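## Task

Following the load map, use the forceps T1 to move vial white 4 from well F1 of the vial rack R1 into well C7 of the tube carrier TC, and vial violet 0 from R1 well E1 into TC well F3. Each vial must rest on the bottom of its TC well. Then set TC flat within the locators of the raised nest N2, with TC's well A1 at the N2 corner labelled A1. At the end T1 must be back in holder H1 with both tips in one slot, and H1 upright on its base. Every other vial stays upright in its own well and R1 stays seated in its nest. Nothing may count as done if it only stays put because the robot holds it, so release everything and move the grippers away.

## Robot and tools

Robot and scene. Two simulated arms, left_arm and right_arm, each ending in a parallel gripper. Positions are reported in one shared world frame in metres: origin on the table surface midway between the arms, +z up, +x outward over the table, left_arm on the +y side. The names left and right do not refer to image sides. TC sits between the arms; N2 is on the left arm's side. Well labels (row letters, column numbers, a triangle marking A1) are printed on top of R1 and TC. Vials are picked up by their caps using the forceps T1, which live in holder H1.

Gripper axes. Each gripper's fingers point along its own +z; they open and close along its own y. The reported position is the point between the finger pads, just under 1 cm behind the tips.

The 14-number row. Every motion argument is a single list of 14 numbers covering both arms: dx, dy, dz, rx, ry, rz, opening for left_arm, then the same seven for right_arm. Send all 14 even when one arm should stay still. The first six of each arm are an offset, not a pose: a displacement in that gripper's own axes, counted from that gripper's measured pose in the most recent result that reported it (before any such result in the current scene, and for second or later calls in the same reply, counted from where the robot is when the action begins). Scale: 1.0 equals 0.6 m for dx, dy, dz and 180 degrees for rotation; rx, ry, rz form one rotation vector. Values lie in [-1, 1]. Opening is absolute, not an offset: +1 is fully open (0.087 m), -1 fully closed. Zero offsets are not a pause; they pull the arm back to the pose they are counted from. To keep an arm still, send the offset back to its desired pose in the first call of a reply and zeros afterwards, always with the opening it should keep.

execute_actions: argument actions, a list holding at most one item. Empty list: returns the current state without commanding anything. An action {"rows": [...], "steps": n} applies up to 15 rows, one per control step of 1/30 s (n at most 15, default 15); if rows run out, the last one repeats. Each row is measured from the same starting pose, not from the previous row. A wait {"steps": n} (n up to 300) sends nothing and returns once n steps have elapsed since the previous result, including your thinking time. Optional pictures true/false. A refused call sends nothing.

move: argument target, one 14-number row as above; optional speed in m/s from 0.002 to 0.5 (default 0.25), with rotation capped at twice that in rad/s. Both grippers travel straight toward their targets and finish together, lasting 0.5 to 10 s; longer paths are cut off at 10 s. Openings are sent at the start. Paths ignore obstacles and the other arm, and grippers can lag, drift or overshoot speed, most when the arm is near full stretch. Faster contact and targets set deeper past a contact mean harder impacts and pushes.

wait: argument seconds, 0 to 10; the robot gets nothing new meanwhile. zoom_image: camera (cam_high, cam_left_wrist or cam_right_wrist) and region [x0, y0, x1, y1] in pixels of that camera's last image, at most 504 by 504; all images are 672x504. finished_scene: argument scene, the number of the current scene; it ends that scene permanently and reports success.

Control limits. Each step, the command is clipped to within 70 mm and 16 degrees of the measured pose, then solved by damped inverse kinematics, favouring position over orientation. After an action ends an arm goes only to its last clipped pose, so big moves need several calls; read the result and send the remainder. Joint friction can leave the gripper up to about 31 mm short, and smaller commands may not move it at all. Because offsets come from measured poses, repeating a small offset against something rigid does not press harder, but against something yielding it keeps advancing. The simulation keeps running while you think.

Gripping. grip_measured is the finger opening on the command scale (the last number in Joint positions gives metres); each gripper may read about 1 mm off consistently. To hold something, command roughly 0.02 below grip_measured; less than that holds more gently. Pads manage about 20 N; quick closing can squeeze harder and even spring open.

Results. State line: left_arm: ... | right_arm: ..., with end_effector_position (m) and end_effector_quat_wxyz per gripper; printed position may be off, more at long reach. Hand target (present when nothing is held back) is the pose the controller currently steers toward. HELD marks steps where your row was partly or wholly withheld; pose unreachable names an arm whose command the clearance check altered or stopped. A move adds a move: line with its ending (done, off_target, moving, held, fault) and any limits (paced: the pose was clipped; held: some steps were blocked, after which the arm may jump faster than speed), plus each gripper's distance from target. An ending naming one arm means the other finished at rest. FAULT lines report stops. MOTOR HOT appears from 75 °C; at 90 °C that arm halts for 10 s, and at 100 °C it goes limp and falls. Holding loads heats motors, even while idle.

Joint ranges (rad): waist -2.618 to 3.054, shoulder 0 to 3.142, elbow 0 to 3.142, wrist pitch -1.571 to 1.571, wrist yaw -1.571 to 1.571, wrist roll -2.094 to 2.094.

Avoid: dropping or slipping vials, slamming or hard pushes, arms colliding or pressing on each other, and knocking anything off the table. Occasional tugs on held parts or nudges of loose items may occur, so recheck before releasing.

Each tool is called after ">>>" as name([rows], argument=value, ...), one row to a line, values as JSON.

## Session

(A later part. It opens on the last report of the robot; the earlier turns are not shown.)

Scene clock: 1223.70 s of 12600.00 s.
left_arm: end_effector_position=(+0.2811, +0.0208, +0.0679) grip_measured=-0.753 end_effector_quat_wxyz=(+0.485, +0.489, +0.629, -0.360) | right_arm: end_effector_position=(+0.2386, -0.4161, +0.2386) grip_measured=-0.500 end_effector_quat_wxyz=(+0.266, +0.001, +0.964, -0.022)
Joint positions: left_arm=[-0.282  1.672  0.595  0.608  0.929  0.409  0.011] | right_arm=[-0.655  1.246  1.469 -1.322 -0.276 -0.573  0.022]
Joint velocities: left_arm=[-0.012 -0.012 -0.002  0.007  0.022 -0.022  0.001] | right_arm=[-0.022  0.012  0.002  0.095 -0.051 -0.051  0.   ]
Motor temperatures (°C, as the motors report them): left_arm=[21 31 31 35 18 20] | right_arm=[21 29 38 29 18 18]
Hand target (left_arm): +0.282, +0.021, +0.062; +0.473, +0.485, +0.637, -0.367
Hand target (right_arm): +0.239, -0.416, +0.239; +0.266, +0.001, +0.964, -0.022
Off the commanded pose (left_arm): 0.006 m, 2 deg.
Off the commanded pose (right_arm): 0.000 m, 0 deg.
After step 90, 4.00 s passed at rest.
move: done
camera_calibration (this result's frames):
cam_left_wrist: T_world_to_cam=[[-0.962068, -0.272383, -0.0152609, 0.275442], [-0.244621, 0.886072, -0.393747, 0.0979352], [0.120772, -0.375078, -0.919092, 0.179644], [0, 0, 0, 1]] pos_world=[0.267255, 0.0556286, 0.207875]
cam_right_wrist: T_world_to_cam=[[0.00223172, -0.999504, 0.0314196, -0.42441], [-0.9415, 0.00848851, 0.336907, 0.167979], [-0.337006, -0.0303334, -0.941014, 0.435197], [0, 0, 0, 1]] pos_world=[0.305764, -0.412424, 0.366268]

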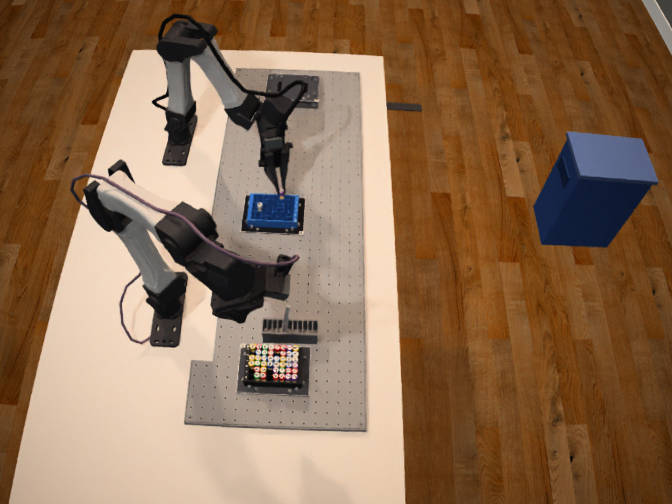

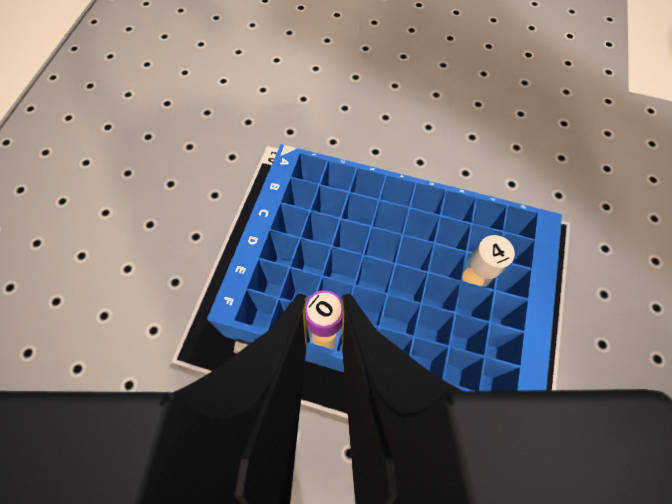

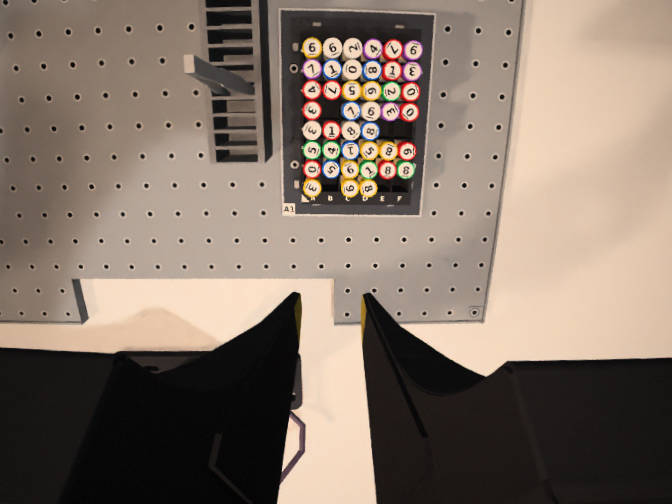

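>>> move(target=[0,0,0,0,0,0,-0.2,0,0,0,0,0,0,-0.5])

>>> move(target=[-0.1,0,-0.03,0,0,0,-0.2,0,0,0,0,0,0,-0.5], speed=0.08)

>>> move(target=[0,0,0,0,0.295,0,1,0,0,0,0,0,0,-0.5])

>>> move(target=[-0.044,-0.05,0.017,-0.143,0,-0.373,1,0,0,0,0,0,0,-0.5])

Scene clock: 1234.40 s of 12600.00 s.
left_arm: end_effector_position=(+0.2811, +0.0208, +0.0680) grip_measured=-0.200 end_effector_quat_wxyz=(+0.486, +0.489, +0.629, -0.360) | right_arm: end_effector_position=(+0.2386, -0.4161, +0.2386) grip_measured=-0.500 end_effector_quat_wxyz=(+0.266, +0.001, +0.964, -0.022)
Joint positions: left_arm=[-0.282  1.672  0.595  0.609  0.929  0.409  0.035] | right_arm=[-0.655  1.246  1.469 -1.322 -0.276 -0.573  0.022]
Joint velocities: left_arm=[ 0.017 -0.017  0.007 -0.051 -0.051 -0.022 -0.   ] | right_arm=[-0.002 -0.012  0.002 -0.022 -0.066  0.007 -0.   ]
Motor temperatures (°C, as the motors report them): left_arm=[21 31 32 35 18 20] | right_arm=[21 29 38 29 18 18]
Hand target (left_arm): +0.281, +0.021, +0.068; +0.485, +0.489, +0.629, -0.360
Hand target (right_arm): +0.239, -0.416, +0.239; +0.266, +0.001, +0.964, -0.022
Off the commanded pose (left_arm): 0.000 m, 0 deg.
Off the commanded pose (right_arm): 0.000 m, 0 deg.
After step 90, 7.00 s passed at rest.
move: done
camera_calibration (this result's frames):
cam_left_wrist: T_world_to_cam=[[-0.962062, -0.272385, -0.0155775, 0.275501], [-0.244478, 0.886026, -0.393941, 0.0979558], [0.121105, -0.375187, -0.919004, 0.17959], [0, 0, 0, 1]] pos_world=[0.267248, 0.0556309, 0.207925]
cam_right_wrist: T_world_to_cam=[[0.00223172, -0.999504, 0.0314196, -0.42441], [-0.9415, 0.00848851, 0.336907, 0.167979], [-0.337006, -0.0303334, -0.941014, 0.435197], [0, 0, 0, 1]] pos_world=[0.305764, -0.412424, 0.366268]

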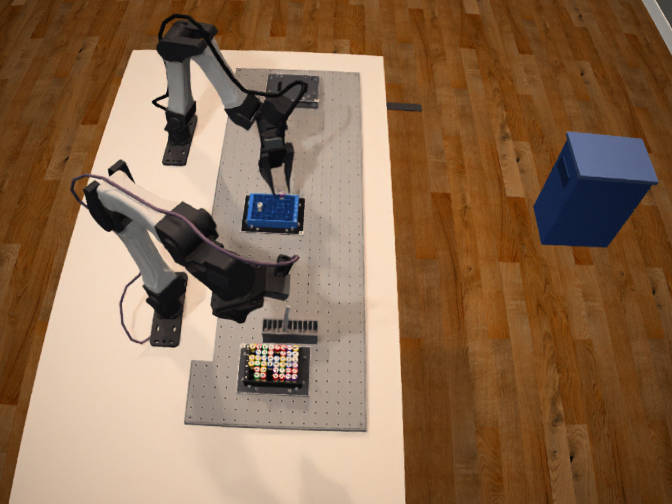

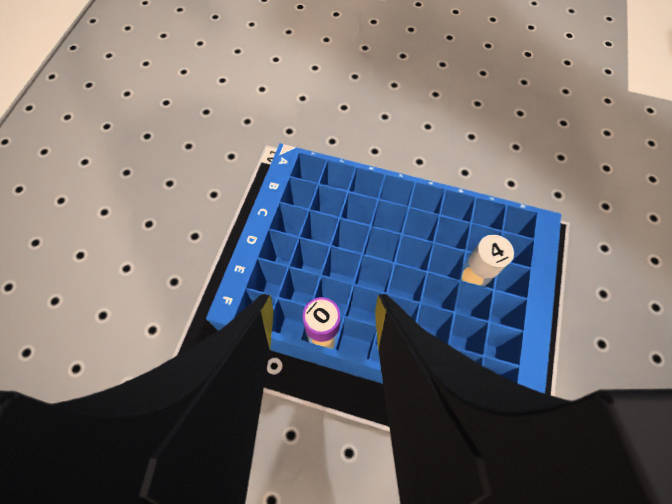

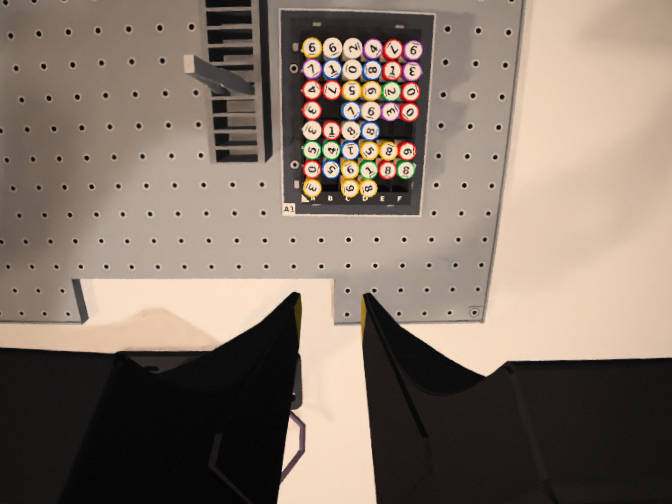

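Scene clock: 1235.80 s of 12600.00 s.
left_arm: end_effector_position=(+0.2789, +0.0215, +0.1230) grip_measured=-0.200 end_effector_quat_wxyz=(+0.484, +0.489, +0.630, -0.361) | right_arm: end_effector_position=(+0.2386, -0.4161, +0.2386) grip_measured=-0.500 end_effector_quat_wxyz=(+0.266, +0.001, +0.964, -0.022)
Joint positions: left_arm=[-0.282  1.491  0.699  0.32   0.929  0.407  0.035] | right_arm=[-0.655  1.246  1.469 -1.322 -0.276 -0.573  0.022]
Joint velocities: left_arm=[-0.007  0.002 -0.002 -0.095  0.022  0.022  0.001] | right_arm=[-0.012  0.002 -0.002 -0.081  0.037  0.007 -0.001]
Motor temperatures (°C, as the motors report them): left_arm=[21 31 32 35 18 20] | right_arm=[21 29 38 29 18 18]
Hand target (left_arm): +0.281, +0.022, +0.130; +0.486, +0.489, +0.629, -0.360
Hand target (right_arm): +0.239, -0.416, +0.239; +0.266, +0.001, +0.964, -0.022
Off the commanded pose (left_arm): 0.008 m, 0 deg.
Off the commanded pose (right_arm): 0.000 m, 0 deg.
move: done
camera_calibration (this result's frames):
cam_left_wrist: T_world_to_cam=[[-0.961992, -0.272873, -0.0105764, 0.273745], [-0.247056, 0.886171, -0.392001, 0.118923], [0.116339, -0.374489, -0.919904, 0.232073], [0, 0, 0, 1]] pos_world=[0.265722, 0.0562205, 0.262998]
cam_right_wrist: T_world_to_cam=[[0.00223172, -0.999504, 0.0314196, -0.42441], [-0.9415, 0.00848851, 0.336907, 0.167979], [-0.337006, -0.0303334, -0.941014, 0.435197], [0, 0, 0, 1]] pos_world=[0.305764, -0.412424, 0.366268]

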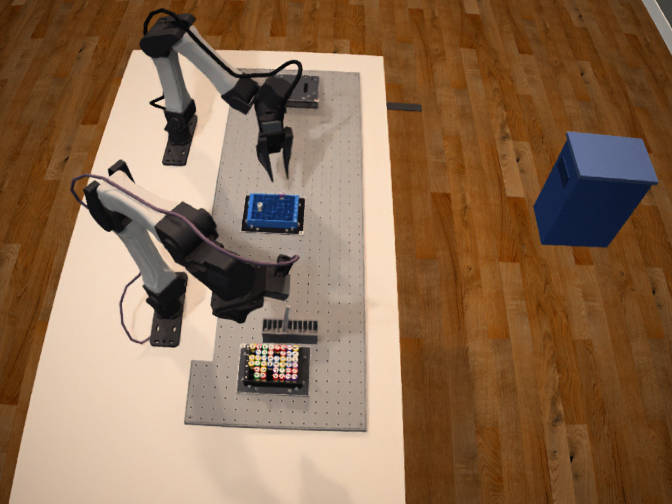

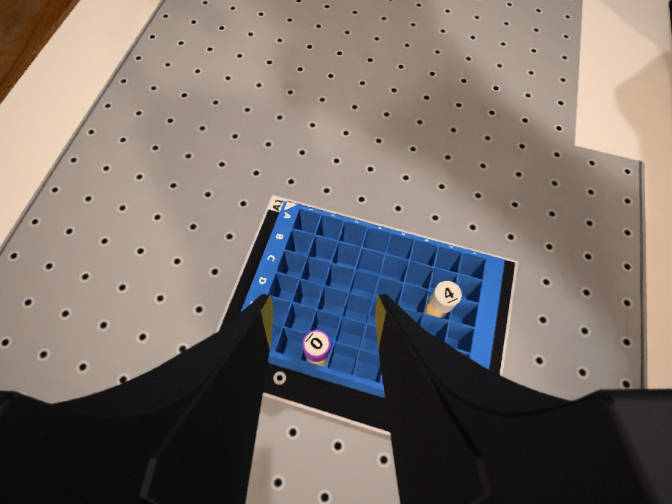

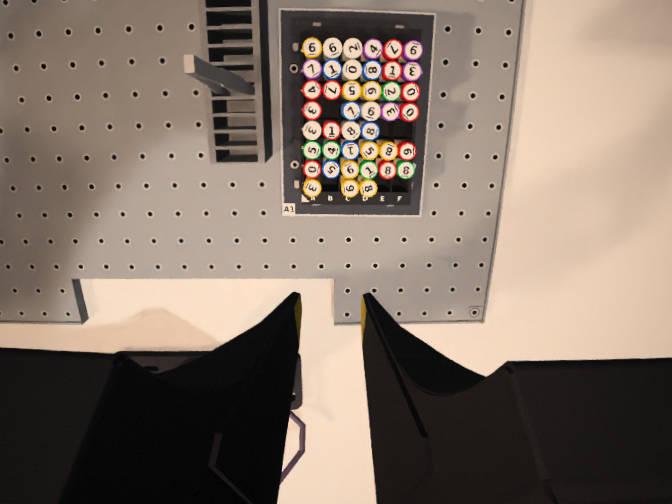

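Scene clock: 1238.30 s of 12600.00 s.
left_arm: end_effector_position=(+0.2821, +0.0232, +0.1252) grip_measured=+0.982 end_effector_quat_wxyz=(+0.159, +0.603, +0.774, -0.108) | right_arm: end_effector_position=(+0.2386, -0.4161, +0.2386) grip_measured=-0.500 end_effector_quat_wxyz=(+0.266, +0.001, +0.964, -0.022)
Joint positions: left_arm=[-0.578  1.849  1.634 -1.041  0.229  0.676  0.087] | right_arm=[-0.655  1.246  1.469 -1.322 -0.276 -0.573  0.022]
Joint velocities: left_arm=[-0.002 -0.007 -0.007  0.066 -0.066 -0.037 -0.001] | right_arm=[ 0.012  0.007 -0.002 -0.051  0.051 -0.007  0.001]
Motor temperatures (°C, as the motors report them): left_arm=[21 31 32 35 18 20] | right_arm=[21 29 38 29 18 18]
Hand target (left_arm): +0.280, +0.021, +0.123; +0.148, +0.605, +0.775, -0.106
Hand target (right_arm): +0.239, -0.416, +0.239; +0.266, +0.001, +0.964, -0.022
Off the commanded pose (left_arm): 0.004 m, 1 deg.
Off the commanded pose (right_arm): 0.000 m, 0 deg.
move: done
camera_calibration (this result's frames):
cam_left_wrist: T_world_to_cam=[[-0.964971, -0.260793, -0.0286011, 0.280184], [-0.24162, 0.840923, 0.484219, 0.00885417], [-0.10223, 0.474168, -0.874479, 0.270674], [0, 0, 0, 1]] pos_world=[0.30018, -0.0627205, 0.240425]
cam_right_wrist: T_world_to_cam=[[0.00223172, -0.999504, 0.0314196, -0.42441], [-0.9415, 0.00848851, 0.336907, 0.167979], [-0.337006, -0.0303334, -0.941014, 0.435197], [0, 0, 0, 1]] pos_world=[0.305764, -0.412424, 0.366268]

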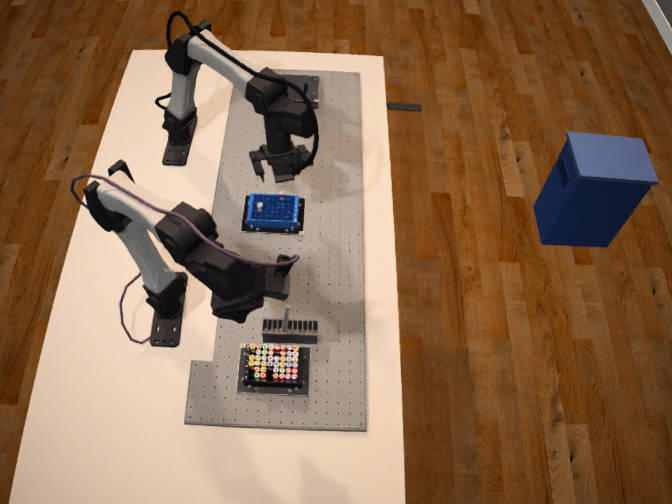

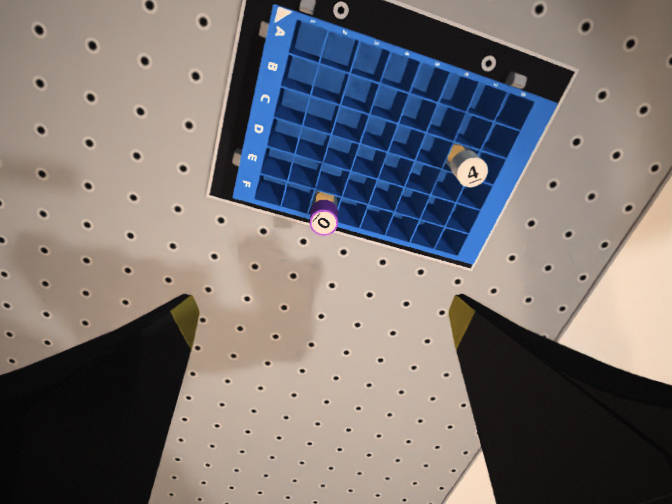

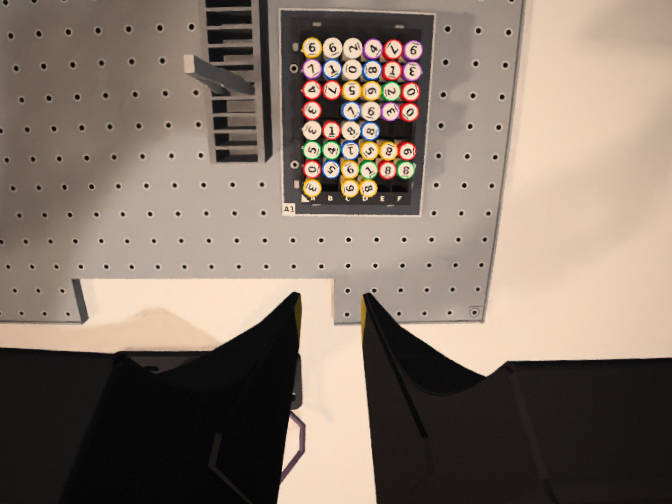

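Scene clock: 1241.40 s of 12600.00 s.
left_arm: end_effector_position=(+0.2618, -0.0094, +0.1285) grip_measured=+0.982 end_effector_quat_wxyz=(+0.200, +0.029, +0.979, -0.020) | right_arm: end_effector_position=(+0.2386, -0.4161, +0.2386) grip_measured=-0.500 end_effector_quat_wxyz=(+0.266, +0.001, +0.964, -0.022)
Joint positions: left_arm=[-0.754  1.858  1.656 -1.042 -0.243 -0.688  0.087] | right_arm=[-0.655  1.246  1.469 -1.322 -0.276 -0.573  0.022]
Joint velocities: left_arm=[ 0.002  0.002 -0.017 -0.007  0.022 -0.007  0.001] | right_arm=[ 0.012  0.007 -0.002 -0.007 -0.022 -0.022  0.   ]
Motor temperatures (°C, as the motors report them): left_arm=[21 32 32 34 18 20] | right_arm=[21 29 38 29 18 18]
Hand target (left_arm): +0.260, -0.012, +0.126; +0.195, +0.031, +0.980, -0.010
Hand target (right_arm): +0.239, -0.416, +0.239; +0.266, +0.001, +0.964, -0.022
Off the commanded pose (left_arm): 0.005 m, 1 deg.
Off the commanded pose (right_arm): 0.000 m, 0 deg.
move: done
camera_calibration (this result's frames):
cam_left_wrist: T_world_to_cam=[[-0.052121, -0.998355, 0.0238941, -0.000468392], [-0.880836, 0.0572332, 0.469949, 0.191552], [-0.470543, 0.00344742, -0.88237, 0.379943], [0, 0, 0, 1]] pos_world=[0.347481, -0.0127406, 0.245242]
cam_right_wrist: T_world_to_cam=[[0.00223172, -0.999504, 0.0314196, -0.42441], [-0.9415, 0.00848851, 0.336907, 0.167979], [-0.337006, -0.0303334, -0.941014, 0.435197], [0, 0, 0, 1]] pos_world=[0.305764, -0.412424, 0.366268]

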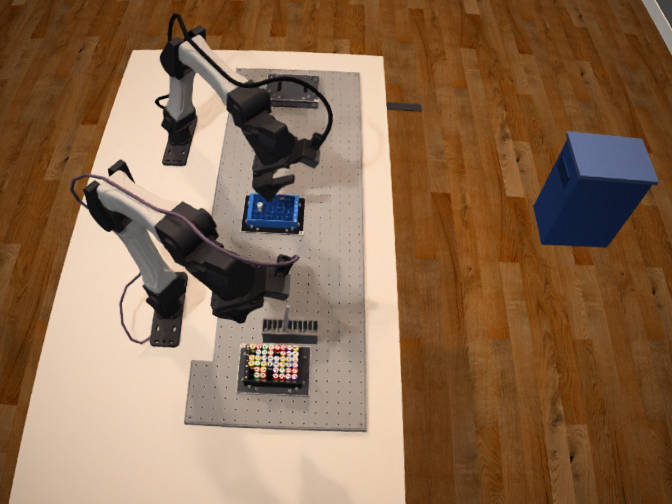

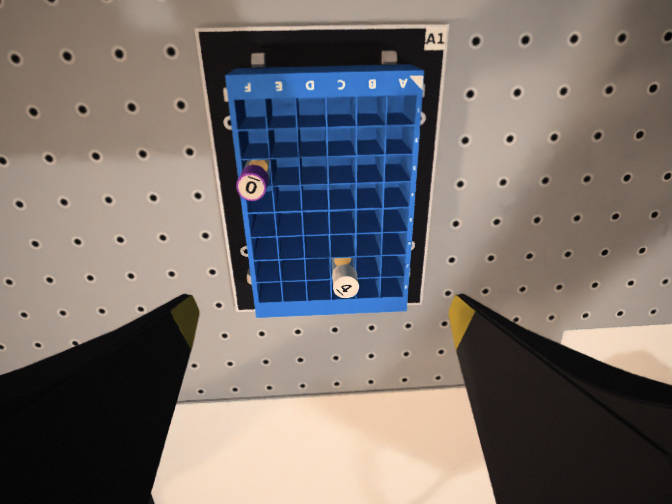

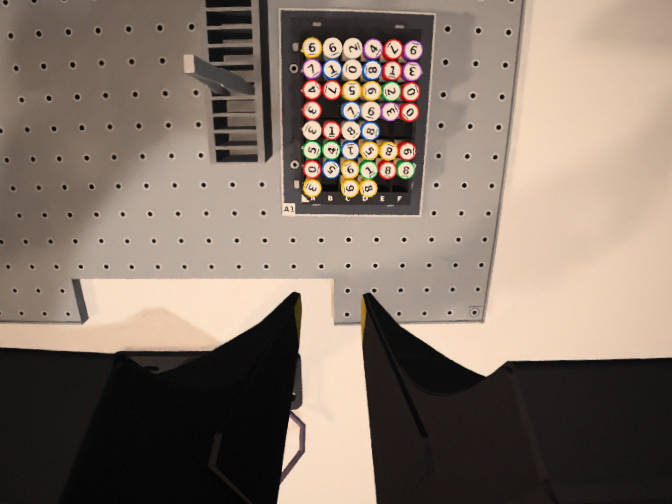

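>>> move(target=[0.055,-0.01,0.105,-0.008,0.01,-0.008,1,0,0,0,0,0,0,-0.5], speed=0.08)

Scene clock: 1248.03 s of 12600.00 s.
left_arm: end_effector_position=(+0.2595, -0.0163, +0.0707) grip_measured=+0.982 end_effector_quat_wxyz=(+0.191, +0.010, +0.981, -0.017) | right_arm: end_effector_position=(+0.2386, -0.4161, +0.2386) grip_measured=-0.500 end_effector_quat_wxyz=(+0.266, +0.001, +0.964, -0.022)
Joint positions: left_arm=[-0.766  1.903  1.49  -0.857 -0.244 -0.742  0.087] | right_arm=[-0.655  1.246  1.469 -1.322 -0.276 -0.573  0.022]
Joint velocities: left_arm=[-0.007  0.022 -0.012  0.037 -0.007 -0.007 -0.   ] | right_arm=[ 0.002  0.022  0.007  0.051 -0.066 -0.022 -0.001]
Motor temperatures (°C, as the motors report them): left_arm=[21 32 32 33 18 20] | right_arm=[21 29 38 29 18 18]
Hand target (left_arm): +0.254, -0.017, +0.058; +0.184, +0.015, +0.983, -0.010
Hand target (right_arm): +0.239, -0.416, +0.239; +0.266, +0.001, +0.964, -0.022
Off the commanded pose (left_arm): 0.013 m, 1 deg.
Off the commanded pose (right_arm): 0.000 m, 0 deg.
After step 90, 2.23 s passed at rest.
move: off_target (left_arm)
camera_calibration (this result's frames):
cam_left_wrist: T_world_to_cam=[[-0.014716, -0.999541, 0.0264896, -0.0160798], [-0.873038, 0.0257592, 0.486972, 0.213373], [-0.487431, -0.0159602, -0.873016, 0.331307], [0, 0, 0, 1]] pos_world=[0.347535, -0.0162811, 0.185755]
cam_right_wrist: T_world_to_cam=[[0.00223172, -0.999504, 0.0314196, -0.42441], [-0.9415, 0.00848851, 0.336907, 0.167979], [-0.337006, -0.0303334, -0.941014, 0.435197], [0, 0, 0, 1]] pos_world=[0.305764, -0.412424, 0.366268]

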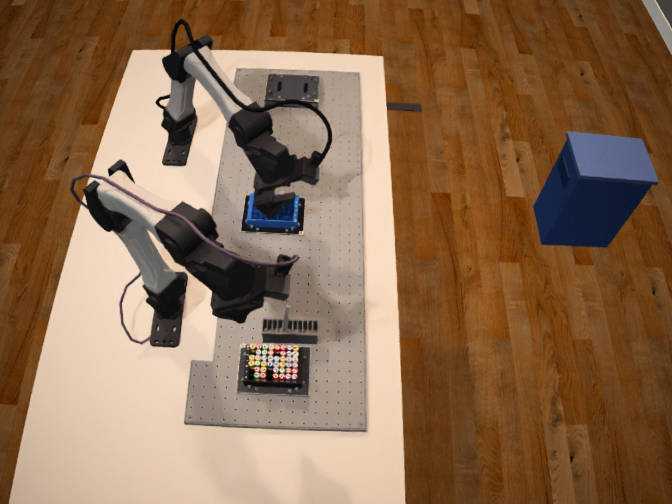

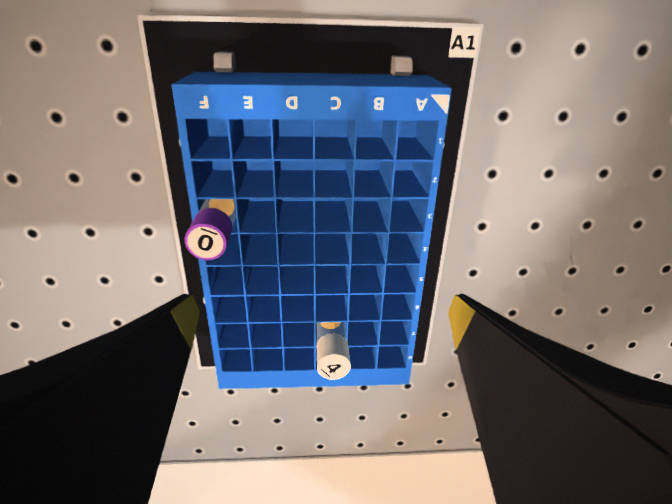

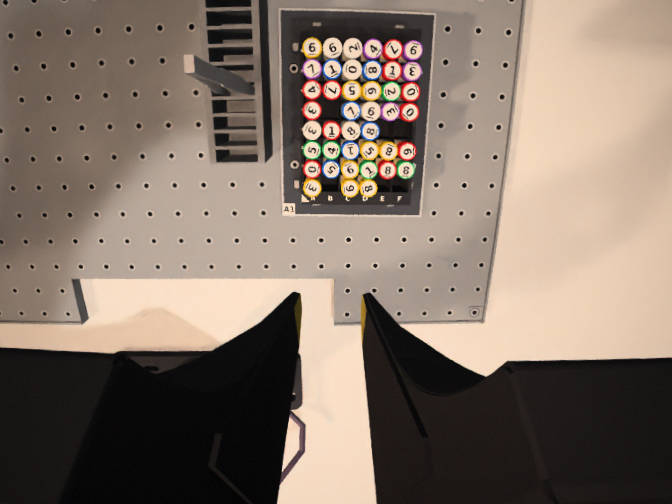

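Need ~4 mm left.

>>> move(target=[0.008,0.011,0.015,-0.014,0,0.004,1,0,0,0,0,0,0,-0.5], speed=0.03)

Scene clock: 1258.13 s of 12600.00 s.
left_arm: end_effector_position=(+0.2624, -0.0139, +0.0711) grip_measured=+0.982 end_effector_quat_wxyz=(+0.199, +0.009, +0.980, -0.010) | right_arm: end_effector_position=(+0.2386, -0.4161, +0.2386) grip_measured=-0.500 end_effector_quat_wxyz=(+0.266, +0.001, +0.964, -0.022)
Joint positions: left_arm=[-0.766  1.903  1.49  -0.855 -0.266 -0.742  0.087] | right_arm=[-0.655  1.246  1.469 -1.322 -0.276 -0.573  0.022]
Joint velocities: left_arm=[-0.002  0.007 -0.002  0.022 -0.081 -0.066 -0.   ] | right_arm=[-0.007 -0.002 -0.007  0.022  0.037 -0.066 -0.001]
Motor temperatures (°C, as the motors report them): left_arm=[21 33 32 33 18 20] | right_arm=[21 29 38 29 18 18]
Hand target (left_arm): +0.258, -0.010, +0.061; +0.191, +0.013, +0.982, +0.005
Hand target (right_arm): +0.239, -0.416, +0.239; +0.266, +0.001, +0.964, -0.022
Off the commanded pose (left_arm): 0.012 m, 2 deg.
Off the commanded pose (right_arm): 0.000 m, 0 deg.
After step 90, 6.10 s passed at rest.
move: off_target (left_arm)
camera_calibration (this result's frames):
cam_left_wrist: T_world_to_cam=[[-0.00848715, -0.999882, 0.0128294, -0.0143088], [-0.880946, 0.0135469, 0.473022, 0.218522], [-0.47314, -0.00728739, -0.880957, 0.330065], [0, 0, 0, 1]] pos_world=[0.348552, -0.0148621, 0.18759]
cam_right_wrist: T_world_to_cam=[[0.00223172, -0.999504, 0.0314196, -0.42441], [-0.9415, 0.00848851, 0.336907, 0.167979], [-0.337006, -0.0303334, -0.941014, 0.435197], [0, 0, 0, 1]] pos_world=[0.305764, -0.412424, 0.366268]

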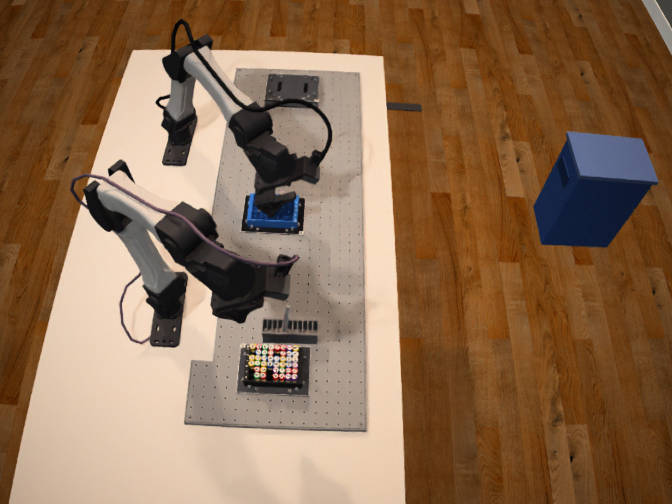

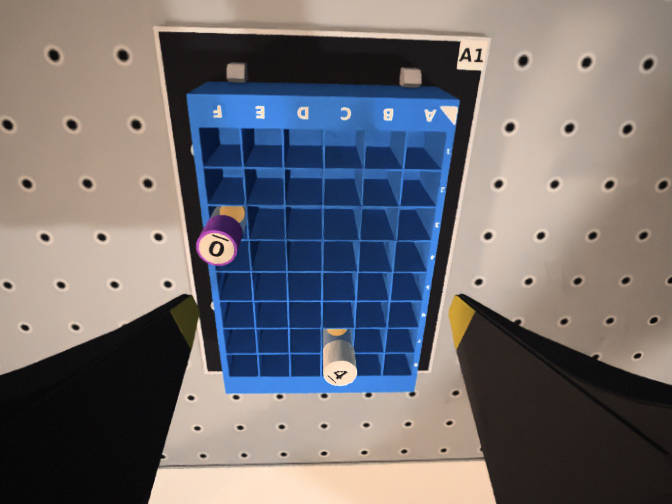

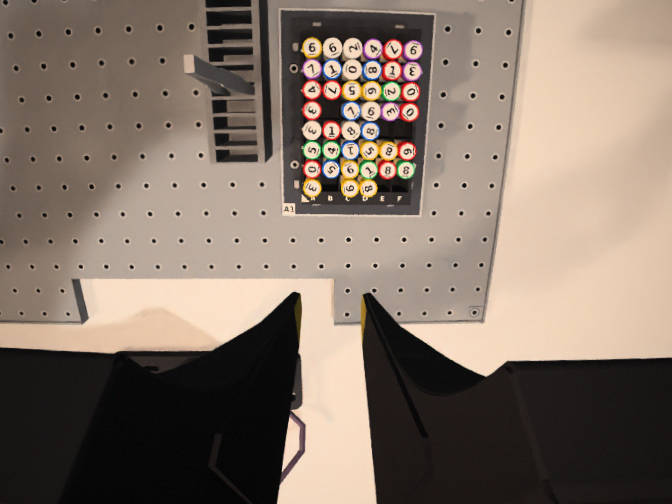

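>>> move(target=[0.042,0.010,0.076,-0.005,0.005,0.008,1,0,0,0,0,0,0,-0.5], speed=0.03)

Scene clock: 1266.83 s of 12600.00 s.
left_arm: end_effector_position=(+0.2619, -0.0125, +0.0350) grip_measured=+0.982 end_effector_quat_wxyz=(+0.202, +0.012, +0.979, -0.011) | right_arm: end_effector_position=(+0.2386, -0.4161, +0.2386) grip_measured=-0.500 end_effector_quat_wxyz=(+0.266, +0.001, +0.964, -0.022)
Joint positions: left_arm=[-0.766  1.926  1.371 -0.706 -0.268 -0.733  0.087] | right_arm=[-0.655  1.246  1.469 -1.322 -0.276 -0.573  0.022]
Joint velocities: left_arm=[-0.007  0.007  0.007  0.022  0.051  0.051 -0.001] | right_arm=[ 0.022 -0.007  0.002 -0.051 -0.051  0.007 -0.   ]
Motor temperatures (°C, as the motors report them): left_arm=[21 34 31 33 18 20] | right_arm=[21 29 38 29 18 18]
Hand target (left_arm): +0.256, -0.008, +0.020; +0.191, +0.019, +0.981, +0.000
Hand target (right_arm): +0.239, -0.416, +0.239; +0.266, +0.001, +0.964, -0.022
Off the commanded pose (left_arm): 0.017 m, 2 deg.
Off the commanded pose (right_arm): 0.000 m, 0 deg.
After step 90, 3.70 s passed at rest.
move: off_target (left_arm)
camera_calibration (this result's frames):
cam_left_wrist: T_world_to_cam=[[-0.0158044, -0.999777, 0.0140403, -0.0105227], [-0.88404, 0.0205326, 0.46696, 0.236285], [-0.467144, -0.00503222, -0.884167, 0.296627], [0, 0, 0, 1]] pos_world=[0.347286, -0.0138792, 0.15208]
cam_right_wrist: T_world_to_cam=[[0.00223172, -0.999504, 0.0314196, -0.42441], [-0.9415, 0.00848851, 0.336907, 0.167979], [-0.337006, -0.0303334, -0.941014, 0.435197], [0, 0, 0, 1]] pos_world=[0.305764, -0.412424, 0.366268]

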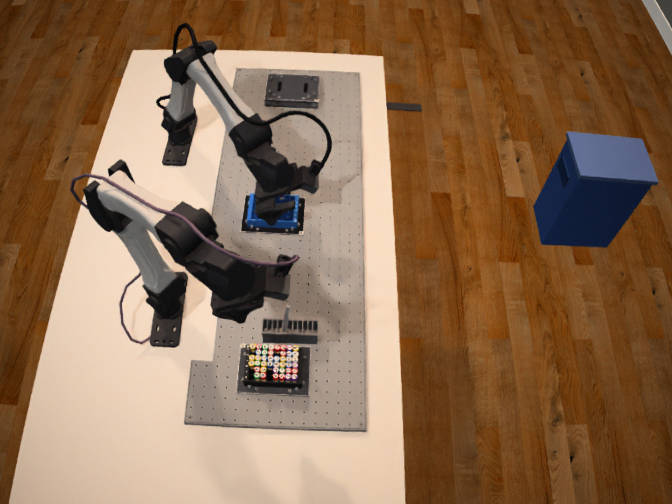

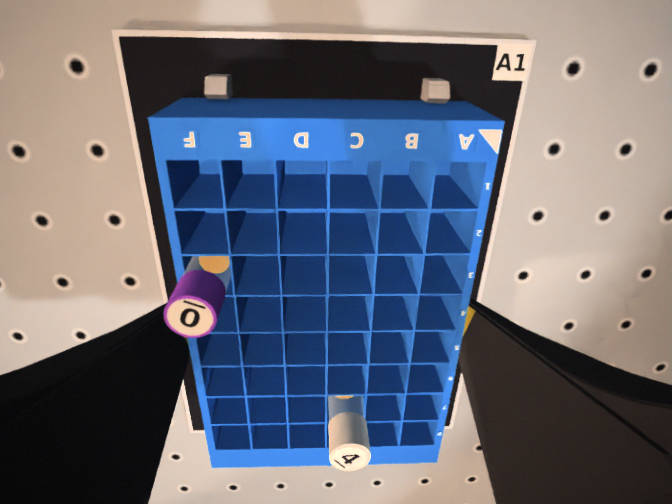

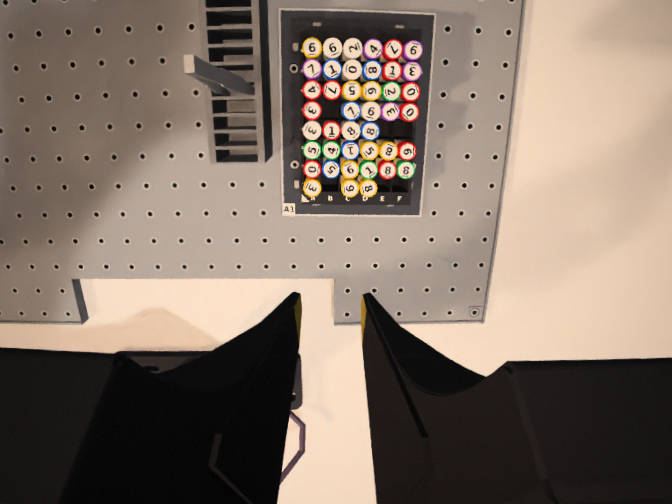

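>>> move(target=[0,0,0,0,0,0,0.82,0,0,0,0,0,0,-0.5])

>>> move(target=[-0.062,0,-0.147,0,0,0,0.82,0,0,0,0,0,0,-0.5], speed=0.07)

>>> move(target=[-0.05,0.785,0.005,0,0,0,0.82,0,0,0,0,0,0,-0.5], speed=0.13)

Scene clock: 1275.80 s of 12600.00 s.
left_arm: end_effector_position=(+0.2618, -0.0127, +0.0350) grip_measured=+0.928 end_effector_quat_wxyz=(+0.201, +0.013, +0.979, -0.012) | right_arm: end_effector_position=(+0.2386, -0.4161, +0.2386) grip_measured=-0.500 end_effector_quat_wxyz=(+0.266, +0.001, +0.964, -0.022)
Joint positions: left_arm=[-0.766  1.926  1.371 -0.706 -0.266 -0.732  0.084] | right_arm=[-0.655  1.246  1.469 -1.322 -0.276 -0.573  0.022]
Joint velocities: left_arm=[-0.007 -0.012 -0.017 -0.051  0.007 -0.007  0.001] | right_arm=[-0.002  0.002  0.002 -0.007  0.022 -0.051 -0.   ]
Motor temperatures (°C, as the motors report them): left_arm=[21 34 31 33 18 20] | right_arm=[21 29 38 29 18 18]
Hand target (left_arm): +0.262, -0.012, +0.035; +0.202, +0.012, +0.979, -0.011
Hand target (right_arm): +0.239, -0.416, +0.239; +0.266, +0.001, +0.964, -0.022
Off the commanded pose (left_arm): 0.000 m, 0 deg.
Off the commanded pose (right_arm): 0.000 m, 0 deg.
After step 90, 5.27 s passed at rest.
move: done
camera_calibration (this result's frames):
cam_left_wrist: T_world_to_cam=[[-0.0174237, -0.999733, 0.015144, -0.0104023], [-0.883535, 0.0224852, 0.467824, 0.236014], [-0.46804, -0.00522904, -0.883692, 0.296747], [0, 0, 0, 1]] pos_world=[0.347235, -0.0141547, 0.151977]
cam_right_wrist: T_world_to_cam=[[0.00223172, -0.999504, 0.0314196, -0.42441], [-0.9415, 0.00848851, 0.336907, 0.167979], [-0.337006, -0.0303334, -0.941014, 0.435197], [0, 0, 0, 1]] pos_world=[0.305764, -0.412424, 0.366268]

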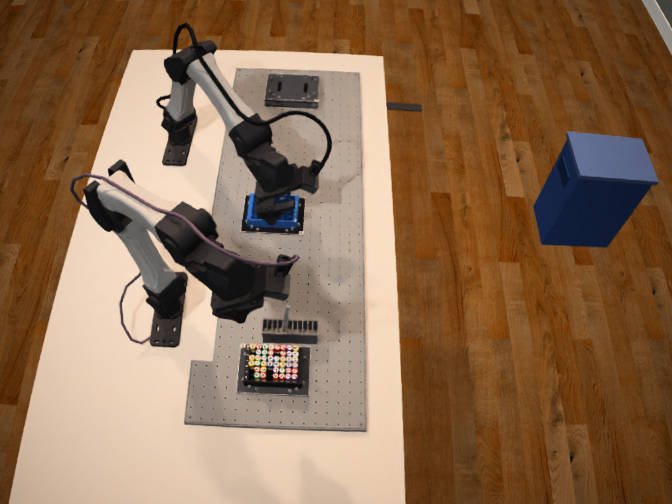

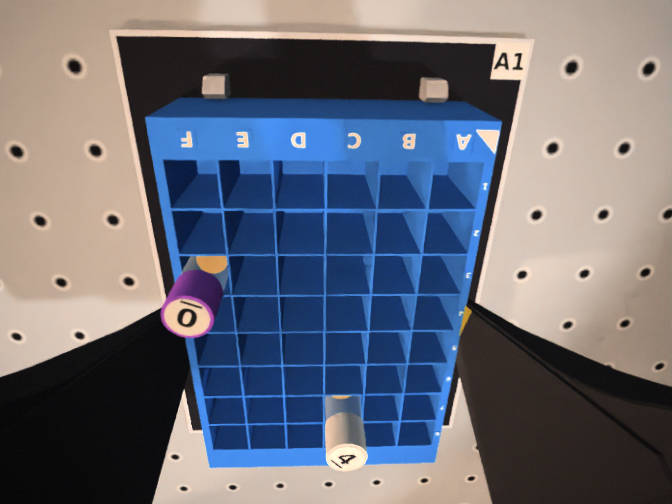

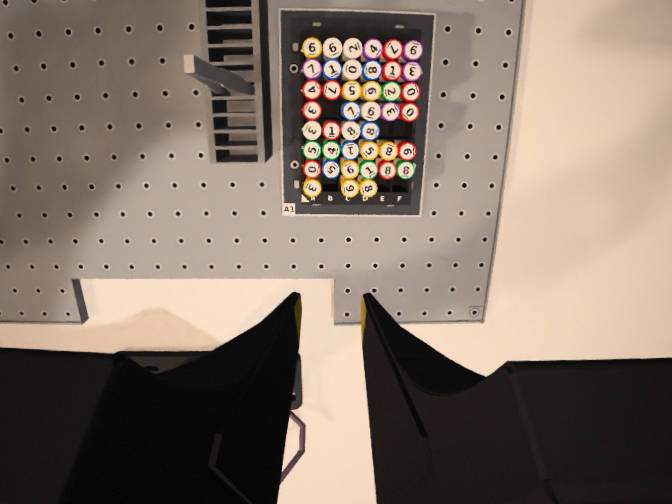

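Scene clock: 1277.70 s of 12600.00 s.
left_arm: end_effector_position=(+0.2599, -0.0109, +0.1183) grip_measured=+0.928 end_effector_quat_wxyz=(+0.194, +0.015, +0.981, -0.005) | right_arm: end_effector_position=(+0.2386, -0.4161, +0.2386) grip_measured=-0.500 end_effector_quat_wxyz=(+0.266, +0.001, +0.964, -0.022)
Joint positions: left_arm=[-0.766  1.887  1.659 -1.053 -0.265 -0.731  0.084] | right_arm=[-0.655  1.246  1.469 -1.322 -0.276 -0.573  0.022]
Joint velocities: left_arm=[-0.007  0.002 -0.002 -0.081  0.037  0.007 -0.   ] | right_arm=[ 0.007  0.012  0.002  0.095  0.022 -0.037 -0.   ]
Motor temperatures (°C, as the motors report them): left_arm=[21 35 31 32 18 20] | right_arm=[21 29 38 29 18 18]
Hand target (left_arm): +0.263, -0.011, +0.130; +0.201, +0.013, +0.979, -0.012
Hand target (right_arm): +0.239, -0.416, +0.239; +0.266, +0.001, +0.964, -0.022
Off the commanded pose (left_arm): 0.012 m, 1 deg.
Off the commanded pose (right_arm): 0.000 m, 0 deg.
move: off_target (left_arm)
camera_calibration (this result's frames):
cam_left_wrist: T_world_to_cam=[[-0.0181248, -0.999836, -0.00021855, -0.00785394], [-0.876211, 0.0157785, 0.481669, 0.191743], [-0.481587, 0.00892166, -0.876353, 0.372323], [0, 0, 0, 1]] pos_world=[0.34717, -0.0141998, 0.233928]
cam_right_wrist: T_world_to_cam=[[0.00223172, -0.999504, 0.0314196, -0.42441], [-0.9415, 0.00848851, 0.336907, 0.167979], [-0.337006, -0.0303334, -0.941014, 0.435197], [0, 0, 0, 1]] pos_world=[0.305764, -0.412424, 0.366268]

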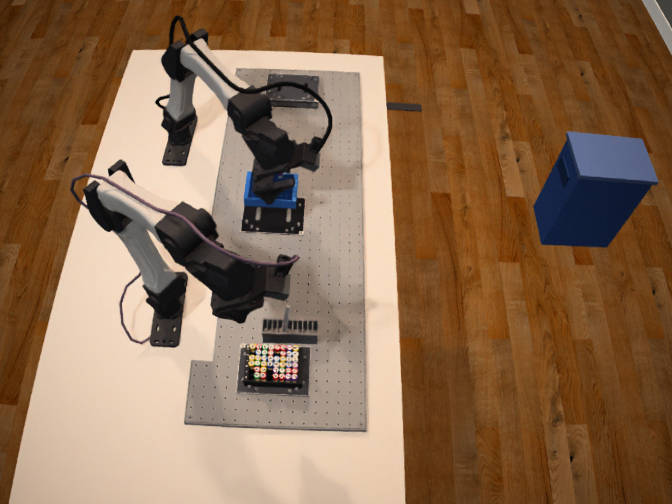

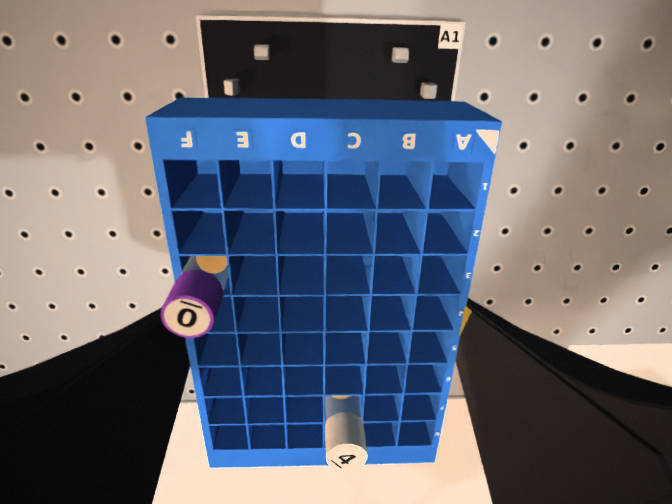

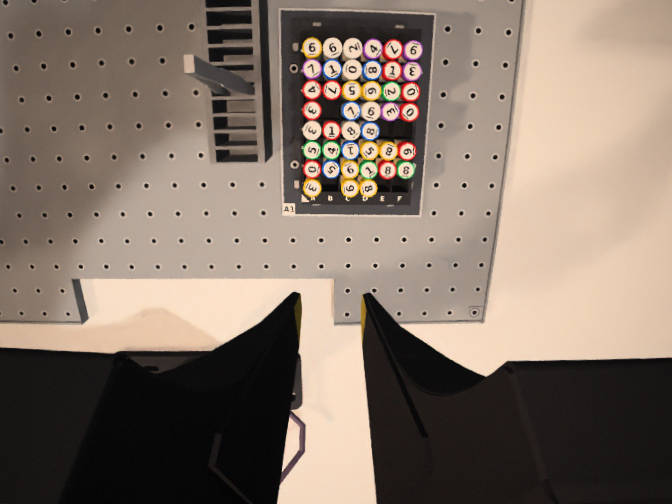

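Scene clock: 1281.83 s of 12600.00 s.
left_arm: end_effector_position=(+0.2927, +0.4582, +0.1141) grip_measured=+0.928 end_effector_quat_wxyz=(+0.186, +0.012, +0.983, -0.003) | right_arm: end_effector_position=(+0.2386, -0.4161, +0.2386) grip_measured=-0.500 end_effector_quat_wxyz=(+0.266, +0.001, +0.964, -0.022)
Joint positions: left_arm=[ 0.624  1.813  1.547 -0.996  0.214  0.582  0.084] | right_arm=[-0.655  1.246  1.469 -1.322 -0.276 -0.573  0.022]
Joint velocities: left_arm=[-0.012 -0.007  0.007 -0.037  0.007  0.081 -0.   ] | right_arm=[-0.017 -0.012 -0.007 -0.022  0.022 -0.037 -0.001]
Motor temperatures (°C, as the motors report them): left_arm=[21 35 31 32 18 20] | right_arm=[21 29 38 29 18 18]
Hand target (left_arm): +0.295, +0.460, +0.116; +0.188, +0.014, +0.982, -0.009
Hand target (right_arm): +0.239, -0.416, +0.239; +0.266, +0.001, +0.964, -0.022
Off the commanded pose (left_arm): 0.015 m, 1 deg.
Off the commanded pose (right_arm): 0.000 m, 0 deg.
move: off_target (left_arm)
camera_calibration (this result's frames):
cam_left_wrist: T_world_to_cam=[[-0.0128117, -0.999917, -0.00163878, 0.460438], [-0.868358, 0.0103135, 0.49583, 0.213712], [-0.495772, 0.00777549, -0.868418, 0.384016], [0, 0, 0, 1]] pos_world=[0.381862, 0.45521, 0.228275]
cam_right_wrist: T_world_to_cam=[[0.00223172, -0.999504, 0.0314196, -0.42441], [-0.9415, 0.00848851, 0.336907, 0.167979], [-0.337006, -0.0303334, -0.941014, 0.435197], [0, 0, 0, 1]] pos_world=[0.305764, -0.412424, 0.366268]

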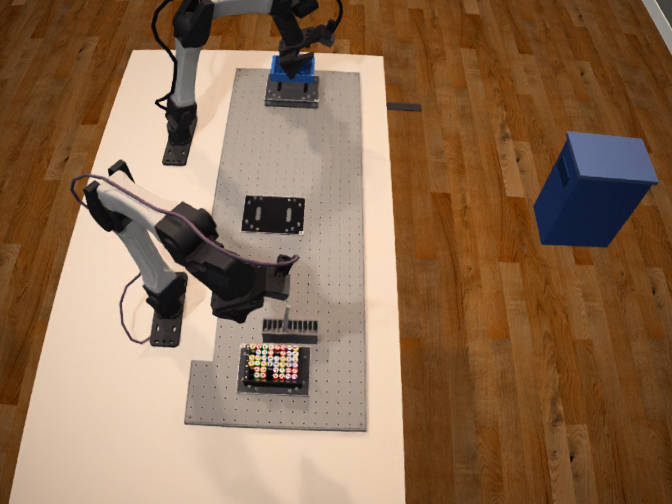

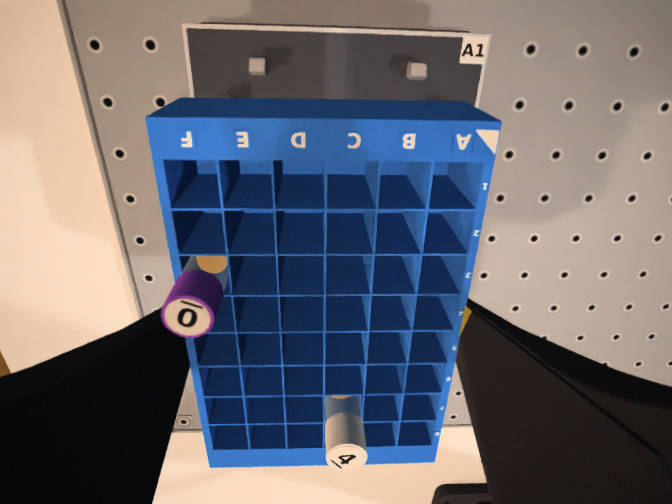

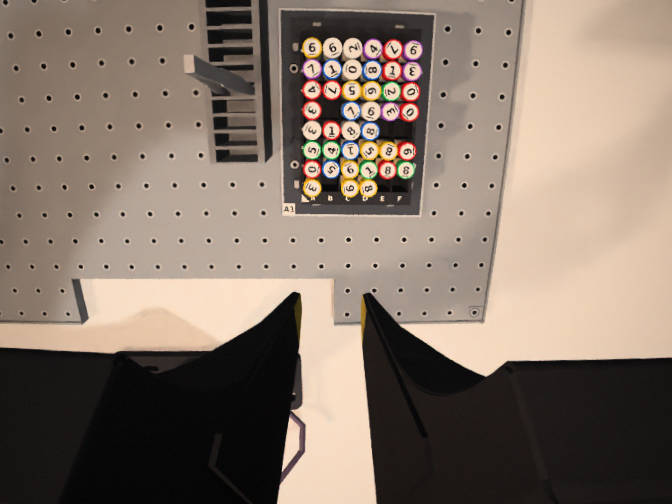

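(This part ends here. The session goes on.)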